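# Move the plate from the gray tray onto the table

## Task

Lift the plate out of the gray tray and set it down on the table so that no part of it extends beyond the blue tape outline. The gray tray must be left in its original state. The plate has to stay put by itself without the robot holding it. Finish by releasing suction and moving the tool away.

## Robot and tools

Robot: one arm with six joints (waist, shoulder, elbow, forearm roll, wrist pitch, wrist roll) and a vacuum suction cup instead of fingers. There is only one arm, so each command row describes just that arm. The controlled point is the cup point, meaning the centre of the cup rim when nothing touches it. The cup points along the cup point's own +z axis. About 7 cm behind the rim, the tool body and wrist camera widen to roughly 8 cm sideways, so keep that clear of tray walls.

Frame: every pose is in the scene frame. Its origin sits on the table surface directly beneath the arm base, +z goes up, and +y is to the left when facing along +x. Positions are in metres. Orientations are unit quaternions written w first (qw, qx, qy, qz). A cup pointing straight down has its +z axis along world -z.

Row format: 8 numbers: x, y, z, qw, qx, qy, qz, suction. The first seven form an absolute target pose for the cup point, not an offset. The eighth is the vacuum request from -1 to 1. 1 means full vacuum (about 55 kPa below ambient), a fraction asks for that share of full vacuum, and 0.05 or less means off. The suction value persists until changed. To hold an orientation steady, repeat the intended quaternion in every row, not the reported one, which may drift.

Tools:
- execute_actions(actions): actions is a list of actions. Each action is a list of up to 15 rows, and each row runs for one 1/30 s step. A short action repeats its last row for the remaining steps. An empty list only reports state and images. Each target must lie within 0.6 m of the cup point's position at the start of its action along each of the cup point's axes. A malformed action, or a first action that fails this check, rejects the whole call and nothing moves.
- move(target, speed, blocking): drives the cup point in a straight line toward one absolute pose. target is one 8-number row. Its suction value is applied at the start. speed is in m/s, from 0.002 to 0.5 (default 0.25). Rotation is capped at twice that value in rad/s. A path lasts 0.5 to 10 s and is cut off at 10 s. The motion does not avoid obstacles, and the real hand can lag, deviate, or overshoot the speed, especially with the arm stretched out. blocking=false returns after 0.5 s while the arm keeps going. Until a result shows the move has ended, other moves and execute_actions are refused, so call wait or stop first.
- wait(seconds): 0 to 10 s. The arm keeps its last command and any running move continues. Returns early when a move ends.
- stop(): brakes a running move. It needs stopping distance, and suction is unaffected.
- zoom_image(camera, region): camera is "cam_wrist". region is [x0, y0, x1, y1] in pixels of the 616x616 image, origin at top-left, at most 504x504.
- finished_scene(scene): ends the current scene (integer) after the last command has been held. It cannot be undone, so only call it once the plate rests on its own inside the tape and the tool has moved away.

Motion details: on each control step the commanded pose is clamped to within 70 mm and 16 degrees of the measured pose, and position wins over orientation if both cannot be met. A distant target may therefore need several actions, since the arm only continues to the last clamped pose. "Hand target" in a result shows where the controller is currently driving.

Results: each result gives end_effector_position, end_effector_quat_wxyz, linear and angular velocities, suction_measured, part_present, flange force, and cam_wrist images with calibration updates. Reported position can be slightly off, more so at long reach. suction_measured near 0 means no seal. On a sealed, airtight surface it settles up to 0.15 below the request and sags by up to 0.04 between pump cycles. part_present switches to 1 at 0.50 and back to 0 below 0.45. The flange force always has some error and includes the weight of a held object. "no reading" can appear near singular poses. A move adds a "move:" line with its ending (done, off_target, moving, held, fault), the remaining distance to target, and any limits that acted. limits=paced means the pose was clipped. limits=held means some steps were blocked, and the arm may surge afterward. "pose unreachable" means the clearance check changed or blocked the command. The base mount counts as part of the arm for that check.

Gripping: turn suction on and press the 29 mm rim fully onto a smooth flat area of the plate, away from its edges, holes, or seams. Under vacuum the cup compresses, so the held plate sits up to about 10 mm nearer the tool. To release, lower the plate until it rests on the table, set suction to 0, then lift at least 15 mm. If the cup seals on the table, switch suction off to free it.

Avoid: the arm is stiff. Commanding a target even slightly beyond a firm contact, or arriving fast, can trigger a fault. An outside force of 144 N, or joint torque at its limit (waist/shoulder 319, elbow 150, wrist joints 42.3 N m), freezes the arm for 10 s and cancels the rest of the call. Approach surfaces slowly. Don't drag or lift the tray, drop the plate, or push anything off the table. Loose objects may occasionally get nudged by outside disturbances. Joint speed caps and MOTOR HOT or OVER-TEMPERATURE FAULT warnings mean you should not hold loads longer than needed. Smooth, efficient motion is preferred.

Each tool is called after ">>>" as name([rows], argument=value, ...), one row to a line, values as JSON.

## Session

>>> execute_actions(actions=[])

Scene clock: 0.00 s.
end_effector_position=(+0.6556, +0.0098, +0.4430) suction_measured=0.00 part_present=0 end_effector_quat_wxyz=(-0.007, -0.009, +1.000, +0.000) end_effector_velocity=(-0.000, -0.000, +0.000) end_effector_angular_velocity=(+0.001, -0.001, -0.001)
Joint positions: [-0.053  0.166  1.622 -0.002  1.353 -0.054]
Joint velocities: [-0.001 -0.001 -0.     0.001 -0.     0.   ]
Flange force (N, the push that the arm receives, along the end effector's own x y z axes): no reading
Hand target: +0.656, +0.010, +0.443; -0.007, -0.009, +1.000, +0.000
camera_calibration (this result's frames):
cam_wrist: T_world_to_cam=[[0.0423131, -0.998508, -0.0345234, 0.00398722], [-0.932401, -0.0518787, 0.357682, 0.469976], [-0.358939, 0.017055, -0.933205, 0.747491], [0, 0, 0, 1]] pos_world=[0.706341, 0.0156145, 0.529599]

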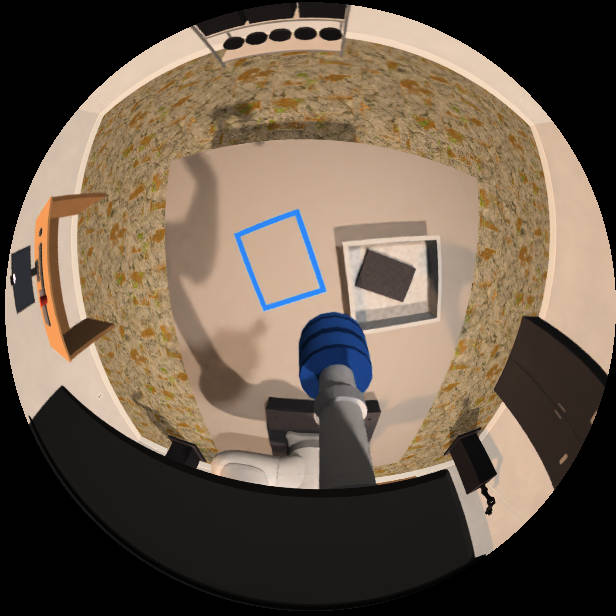

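>>> zoom_image(camera="cam_wrist", region=[220, 190, 460, 350])

Region (220, 190, 460, 350) of cam_wrist's 616x616 image, scaled by 2.100, with more detail than that image has.

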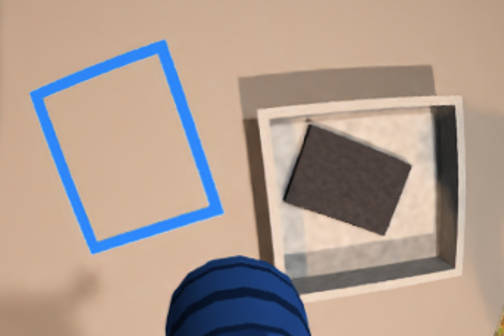

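>>> move(target=[0.60,-0.146,0.09,0,0,1,0,0], speed=0.4)

Scene clock: 3.40 s.
end_effector_position=(+0.6000, -0.1457, +0.0903) suction_measured=0.00 part_present=0 end_effector_quat_wxyz=(-0.000, -0.000, +1.000, +0.000) end_effector_velocity=(+0.000, -0.000, -0.001) end_effector_angular_velocity=(-0.000, -0.000, +0.001)
Joint positions: [-0.312  0.42   2.024  0.005  0.682 -0.3  ]
Joint velocities: [-0.     0.001  0.    -0.    -0.001 -0.001]
Flange force (N, the push that the arm receives, along the end effector's own x y z axes): [-0.9 -9.3 2.5]
Hand target: +0.600, -0.146, +0.090; -0.000, -0.000, +1.000, +0.000
Off the commanded pose: 0.000 m, 0 deg.
move: done
camera_calibration (this result's frames):
cam_wrist: T_world_to_cam=[[0.0260741, -0.999086, -0.0338851, -0.151481], [-0.938257, -0.0361553, 0.344044, 0.543284], [-0.344954, 0.0228223, -0.938342, 0.393913], [0, 0, 0, 1]] pos_world=[0.649572, -0.14069, 0.177579]

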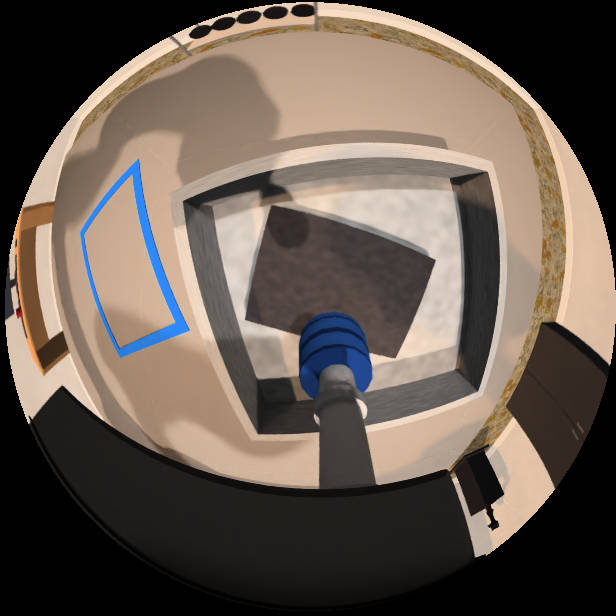

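>>> move(target=[0.604,-0.158,0.026,0,0,1,0,1], speed=0.12)

>>> move(target=[0.604,-0.158,0.015,0,0,1,0,1], speed=0.02)

Scene clock: 5.23 s.
end_effector_position=(+0.6039, -0.1579, +0.0261) suction_measured=0.00 part_present=0 end_effector_quat_wxyz=(-0.000, -0.000, +1.000, +0.000) end_effector_velocity=(+0.001, +0.000, -0.000) end_effector_angular_velocity=(-0.000, -0.002, +0.001)
Joint positions: [-0.329  0.52   2.03   0.006  0.575 -0.317]
Joint velocities: [ 0.001  0.001 -0.002  0.    -0.001 -0.   ]
Flange force (N, the push that the arm receives, along the end effector's own x y z axes): [4.6 -6.4 1.9]
Hand target: +0.604, -0.158, +0.026; +0.000, -0.000, +1.000, +0.000
Off the commanded pose: 0.000 m, 0 deg.
move: done
camera_calibration (this result's frames):
cam_wrist: T_world_to_cam=[[0.0252182, -0.999111, -0.033785, -0.165474], [-0.938351, -0.0353128, 0.343876, 0.568798], [-0.344763, 0.0230302, -0.938407, 0.335214], [0, 0, 0, 1]] pos_world=[0.653474, -0.152961, 0.113381]

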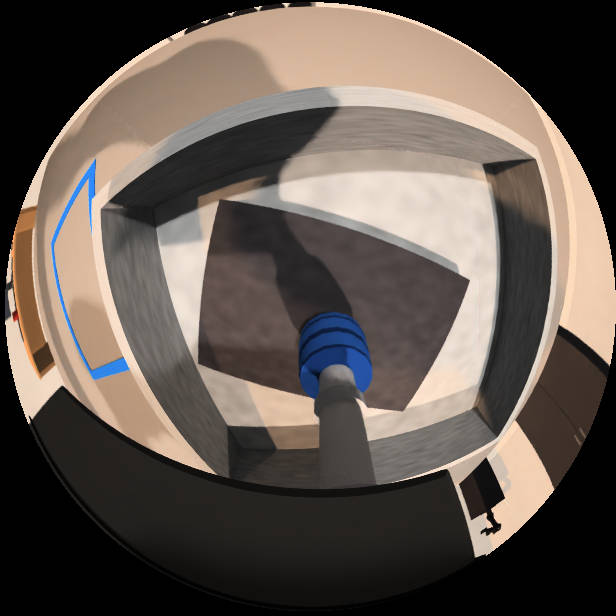

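Scene clock: 6.00 s.
end_effector_position=(+0.6040, -0.1580, +0.0151) suction_measured=0.24 part_present=0 end_effector_quat_wxyz=(+0.000, -0.000, +1.000, +0.000) end_effector_velocity=(-0.000, -0.001, -0.001) end_effector_angular_velocity=(-0.000, -0.001, -0.001)
Joint positions: [-0.329  0.537  2.032  0.006  0.557 -0.317]
Joint velocities: [-0.001  0.001  0.    -0.    -0.002 -0.   ]
Flange force (N, the push that the arm receives, along the end effector's own x y z axes): [5.6 -7.4 2.9]
Hand target: +0.604, -0.158, +0.015; +0.000, -0.000, +1.000, +0.000
Off the commanded pose: 0.000 m, 0 deg.
move: done
camera_calibration (this result's frames):
cam_wrist: T_world_to_cam=[[0.0251586, -0.999117, -0.0336543, -0.165895], [-0.93839, -0.0352094, 0.343781, 0.572679], [-0.344662, 0.0229318, -0.938447, 0.324832], [0, 0, 0, 1]] pos_world=[0.653527, -0.153034, 0.102379]

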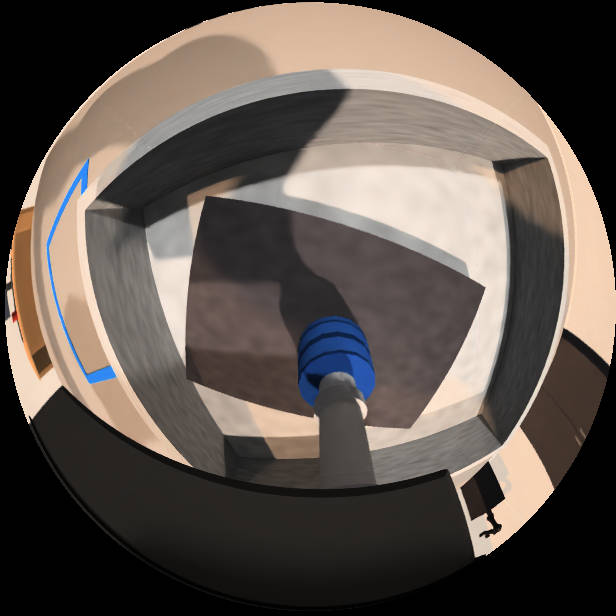

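>>> wait(seconds=1)

>>> move(target=[0.604,-0.158,0.09,0,0,1,0,1], speed=0.15)

Scene clock: 7.30 s.
end_effector_position=(+0.6040, -0.1580, +0.0150) suction_measured=1.00 part_present=1 end_effector_quat_wxyz=(+0.000, +0.000, +1.000, +0.000) end_effector_velocity=(+0.000, +0.001, -0.000) end_effector_angular_velocity=(+0.001, -0.000, +0.002)
Joint positions: [-0.329  0.537  2.032  0.006  0.556 -0.317]
Joint velocities: [ 0.002  0.    -0.     0.001  0.    -0.001]
Flange force (N, the push that the arm receives, along the end effector's own x y z axes): [0.6 -3.9 4.7]
Hand target: +0.604, -0.158, +0.015; +0.000, -0.000, +1.000, +0.000
Off the commanded pose: 0.000 m, 0 deg.
wait: 1.00 s; at rest from the start
camera_calibration (this result's frames):
cam_wrist: T_world_to_cam=[[0.0250938, -0.999119, -0.0336528, -0.165859], [-0.938393, -0.035148, 0.343778, 0.572714], [-0.344658, 0.0229529, -0.938448, 0.324769], [0, 0, 0, 1]] pos_world=[0.653527, -0.153037, 0.10231]

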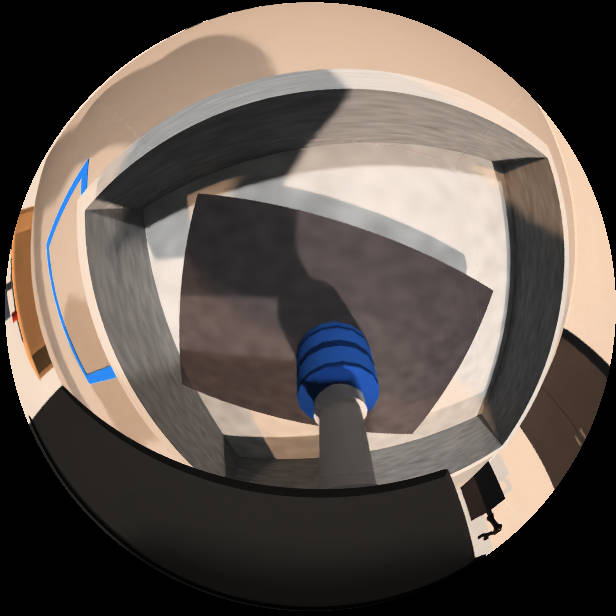

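Scene clock: 8.20 s.
end_effector_position=(+0.6039, -0.1580, +0.0898) suction_measured=0.96 part_present=1 end_effector_quat_wxyz=(-0.000, +0.000, +1.000, -0.000) end_effector_velocity=(+0.000, +0.000, +0.001) end_effector_angular_velocity=(+0.000, -0.000, +0.001)
Joint positions: [-0.329  0.428  2.011  0.005  0.687 -0.316]
Joint velocities: [ 0.001 -0.001 -0.     0.     0.001 -0.   ]
Flange force (N, the push that the arm receives, along the end effector's own x y z axes): [0.4 -3.3 5.3]
Hand target: +0.604, -0.158, +0.090; -0.000, +0.000, +1.000, -0.000
Off the commanded pose: 0.000 m, 0 deg.
move: done
camera_calibration (this result's frames):
cam_wrist: T_world_to_cam=[[0.0249732, -0.999128, -0.0334547, -0.163308], [-0.938362, -0.0349688, 0.343881, 0.546915], [-0.344751, 0.0228048, -0.938417, 0.395], [0, 0, 0, 1]] pos_world=[0.653459, -0.153049, 0.177138]

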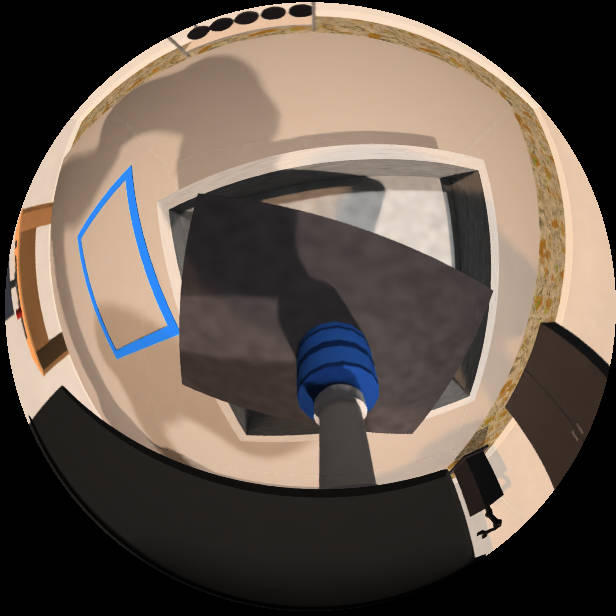

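>>> move(target=[0.618,0.112,0.09,0,0.454,0.891,0,1], speed=0.4)

>>> move(target=[0.618,0.112,0.01,0,0.454,0.891,0,1], speed=0.13)

Scene clock: 10.53 s.
end_effector_position=(+0.6181, +0.1117, +0.0900) suction_measured=1.00 part_present=1 end_effector_quat_wxyz=(+0.000, +0.454, +0.891, +0.000) end_effector_velocity=(+0.000, +0.001, +0.000) end_effector_angular_velocity=(-0.005, -0.000, -0.002)
Joint positions: [ 0.108  0.433  2.003 -0.005  0.689  1.072]
Joint velocities: [ 0.003  0.    -0.001 -0.008  0.001  0.011]
Flange force (N, the push that the arm receives, along the end effector's own x y z axes): [-3.2 -2.6 4.8]
Hand target: +0.618, +0.112, +0.090; +0.000, +0.454, +0.891, +0.000
Off the commanded pose: 0.000 m, 0 deg.
move: done
camera_calibration (this result's frames):
cam_wrist: T_world_to_cam=[[-0.793415, -0.607698, -0.0345708, 0.568082], [-0.580342, 0.738127, 0.344052, 0.261918], [-0.183562, 0.293039, -0.938314, 0.264054], [0, 0, 0, 1]] pos_world=[0.651197, 0.0745159, 0.177291]

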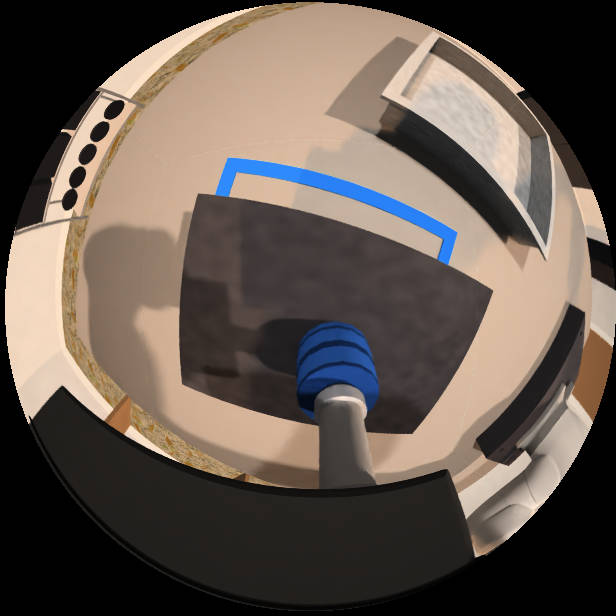

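Scene clock: 11.57 s.
end_effector_position=(+0.6181, +0.1121, +0.0101) suction_measured=1.00 part_present=1 end_effector_quat_wxyz=(-0.000, +0.454, +0.891, +0.000) end_effector_velocity=(-0.000, +0.000, -0.001) end_effector_angular_velocity=(+0.000, +0.000, -0.000)
Joint positions: [ 0.109  0.549  2.025 -0.007  0.552  1.074]
Joint velocities: [ 0.     0.001  0.     0.    -0.001 -0.   ]
Flange force (N, the push that the arm receives, along the end effector's own x y z axes): [1.9 -3.5 4.5]
Hand target: +0.618, +0.112, +0.010; -0.000, +0.454, +0.891, +0.000
Off the commanded pose: 0.000 m, 0 deg.
move: done
camera_calibration (this result's frames):
cam_wrist: T_world_to_cam=[[-0.793474, -0.607668, -0.0337516, 0.565505], [-0.5801, 0.738373, 0.343932, 0.288936], [-0.184075, 0.29248, -0.938388, 0.189396], [0, 0, 0, 1]] pos_world=[0.651188, 0.0749023, 0.0974399]

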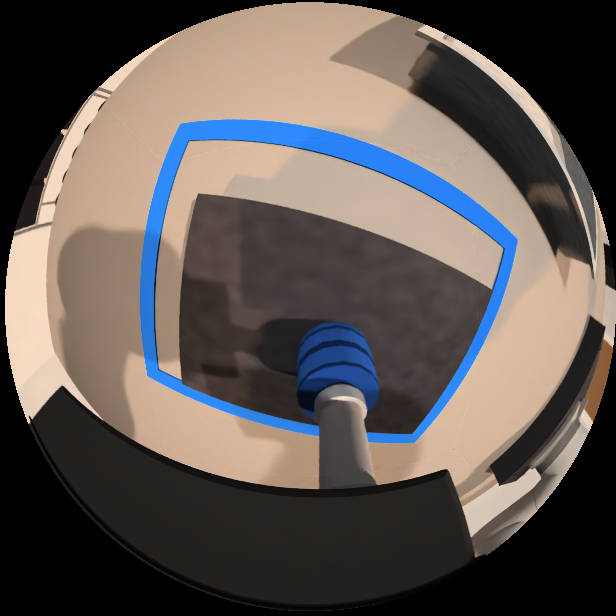

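Well inside. Lowering gently.

>>> move(target=[0.621,0.112,0.0025,0,0.454,0.891,0,1], speed=0.015)

Scene clock: 12.63 s.
end_effector_position=(+0.6210, +0.1120, +0.0026) suction_measured=0.99 part_present=1 end_effector_quat_wxyz=(-0.000, +0.454, +0.891, +0.000) end_effector_velocity=(+0.000, +0.001, -0.000) end_effector_angular_velocity=(-0.000, -0.001, +0.002)
Joint positions: [ 0.108  0.563  2.02  -0.008  0.542  1.074]
Joint velocities: [ 0.002  0.    -0.    -0.    -0.001 -0.   ]
Flange force (N, the push that the arm receives, along the end effector's own x y z axes): [-2.6 0.0 5.7]
Hand target: +0.621, +0.112, +0.003; -0.000, +0.454, +0.891, +0.000
Off the commanded pose: 0.000 m, 0 deg.
move: done
camera_calibration (this result's frames):
cam_wrist: T_world_to_cam=[[-0.793593, -0.607518, -0.0336285, 0.567608], [-0.579951, 0.738552, 0.343799, 0.293162], [-0.184028, 0.292339, -0.938441, 0.182812], [0, 0, 0, 1]] pos_world=[0.654112, 0.0748735, 0.0898574]

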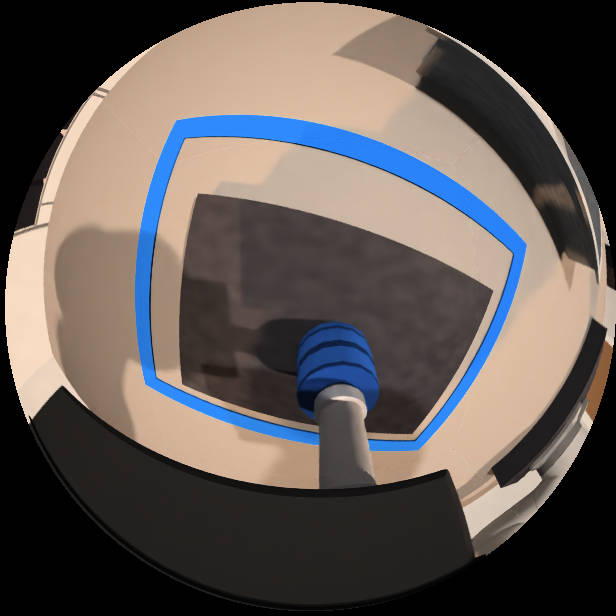

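>>> move(target=[0.621,0.112,0.001,0,0.454,0.891,0,1], speed=0.01)

Scene clock: 13.73 s.
end_effector_position=(+0.6212, +0.1120, +0.0011) suction_measured=1.00 part_present=1 end_effector_quat_wxyz=(+0.000, +0.454, +0.891, +0.000) end_effector_velocity=(+0.000, -0.000, -0.000) end_effector_angular_velocity=(-0.000, +0.000, +0.001)
Joint positions: [ 0.108  0.565  2.02  -0.008  0.54   1.074]
Joint velocities: [-0.     0.001 -0.    -0.    -0.    -0.   ]
Flange force (N, the push that the arm receives, along the end effector's own x y z axes): [-2.8 -7.5 -19.6]
Hand target: +0.621, +0.112, +0.001; -0.000, +0.454, +0.891, +0.000
Off the commanded pose: 0.000 m, 0 deg.
move: done
camera_calibration (this result's frames):
cam_wrist: T_world_to_cam=[[-0.793528, -0.607593, -0.0338294, 0.567663], [-0.580104, 0.73849, 0.343674, 0.293862], [-0.183831, 0.292339, -0.93848, 0.181355], [0, 0, 0, 1]] pos_world=[0.654265, 0.0748767, 0.0884087]

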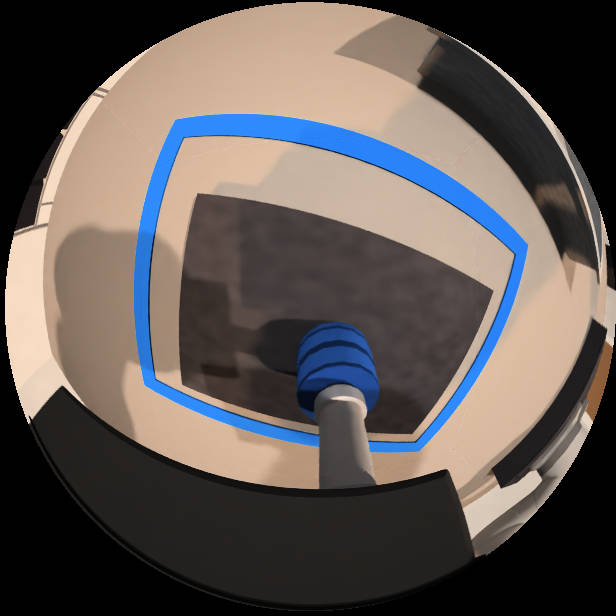

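>>> execute_actions([
  [[0.621,0.112,0.002,0,0.454,0.891,0,0]],
])

>>> move(target=[0.621,0.112,0.2,0,0.454,0.891,0,0], speed=0.3)

Scene clock: 14.67 s.
end_effector_position=(+0.6209, +0.1120, +0.0020) suction_measured=0.00 part_present=0 end_effector_quat_wxyz=(-0.000, +0.454, +0.891, -0.000) end_effector_velocity=(+0.000, -0.000, +0.000) end_effector_angular_velocity=(+0.000, -0.000, -0.001)
Joint positions: [ 0.108  0.564  2.021 -0.008  0.541  1.074]
Joint velocities: [-0.    -0.    -0.     0.001  0.     0.   ]
Flange force (N, the push that the arm receives, along the end effector's own x y z axes): [-5.3 -4.7 -2.2]
Hand target: +0.621, +0.112, +0.002; +0.000, +0.454, +0.891, -0.000
Off the commanded pose: 0.000 m, 0 deg.
camera_calibration (this result's frames):
cam_wrist: T_world_to_cam=[[-0.793538, -0.607598, -0.0335076, 0.567484], [-0.579983, 0.73851, 0.343835, 0.293381], [-0.184167, 0.292279, -0.938432, 0.182341], [0, 0, 0, 1]] pos_world=[0.654057, 0.0748423, 0.0892553]

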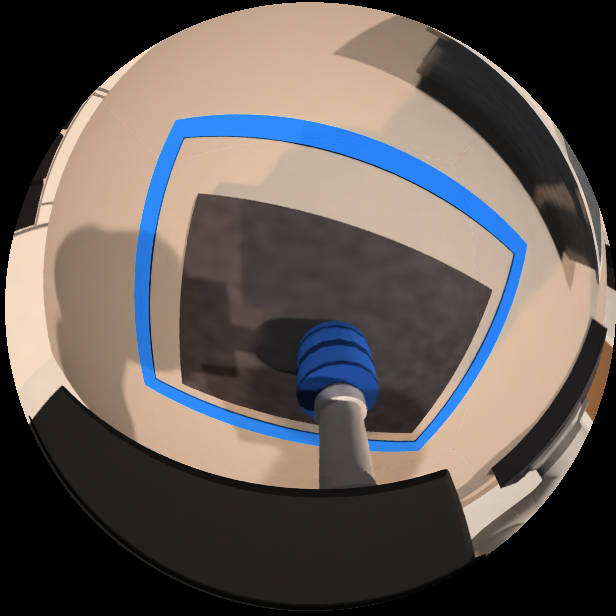

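Scene clock: 15.83 s.
end_effector_position=(+0.6209, +0.1119, +0.1997) suction_measured=0.00 part_present=0 end_effector_quat_wxyz=(+0.000, +0.454, +0.891, -0.000) end_effector_velocity=(+0.000, -0.001, +0.001) end_effector_angular_velocity=(-0.000, -0.000, -0.001)
Joint positions: [ 0.109  0.301  1.935 -0.006  0.89   1.073]
Joint velocities: [-0.001 -0.001 -0.001 -0.     0.001  0.   ]
Flange force (N, the push that the arm receives, along the end effector's own x y z axes): [-6.6 -5.4 1.4]
Hand target: +0.621, +0.112, +0.200; +0.000, +0.454, +0.891, -0.000
Off the commanded pose: 0.000 m, 0 deg.
move: done
camera_calibration (this result's frames):
cam_wrist: T_world_to_cam=[[-0.793801, -0.607263, -0.0333536, 0.57413], [-0.579702, 0.73891, 0.34345, 0.225304], [-0.183919, 0.291966, -0.938578, 0.367864], [0, 0, 0, 1]] pos_world=[0.654011, 0.0747643, 0.287038]

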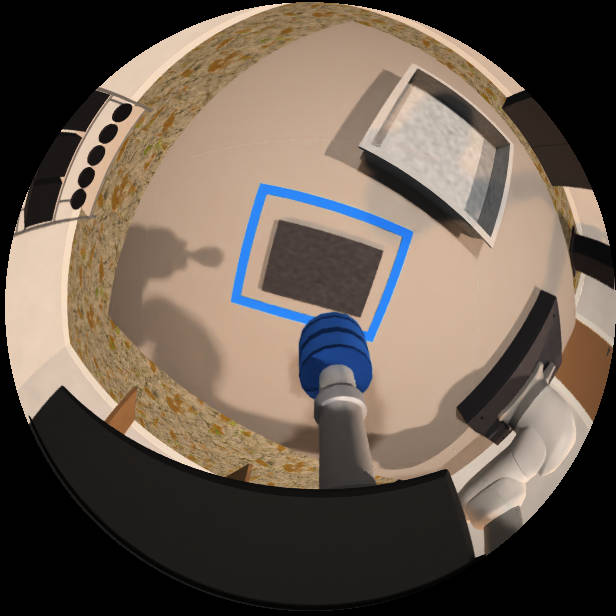

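>>> finished_scene(scene=2)

The scene is finished: the task was done.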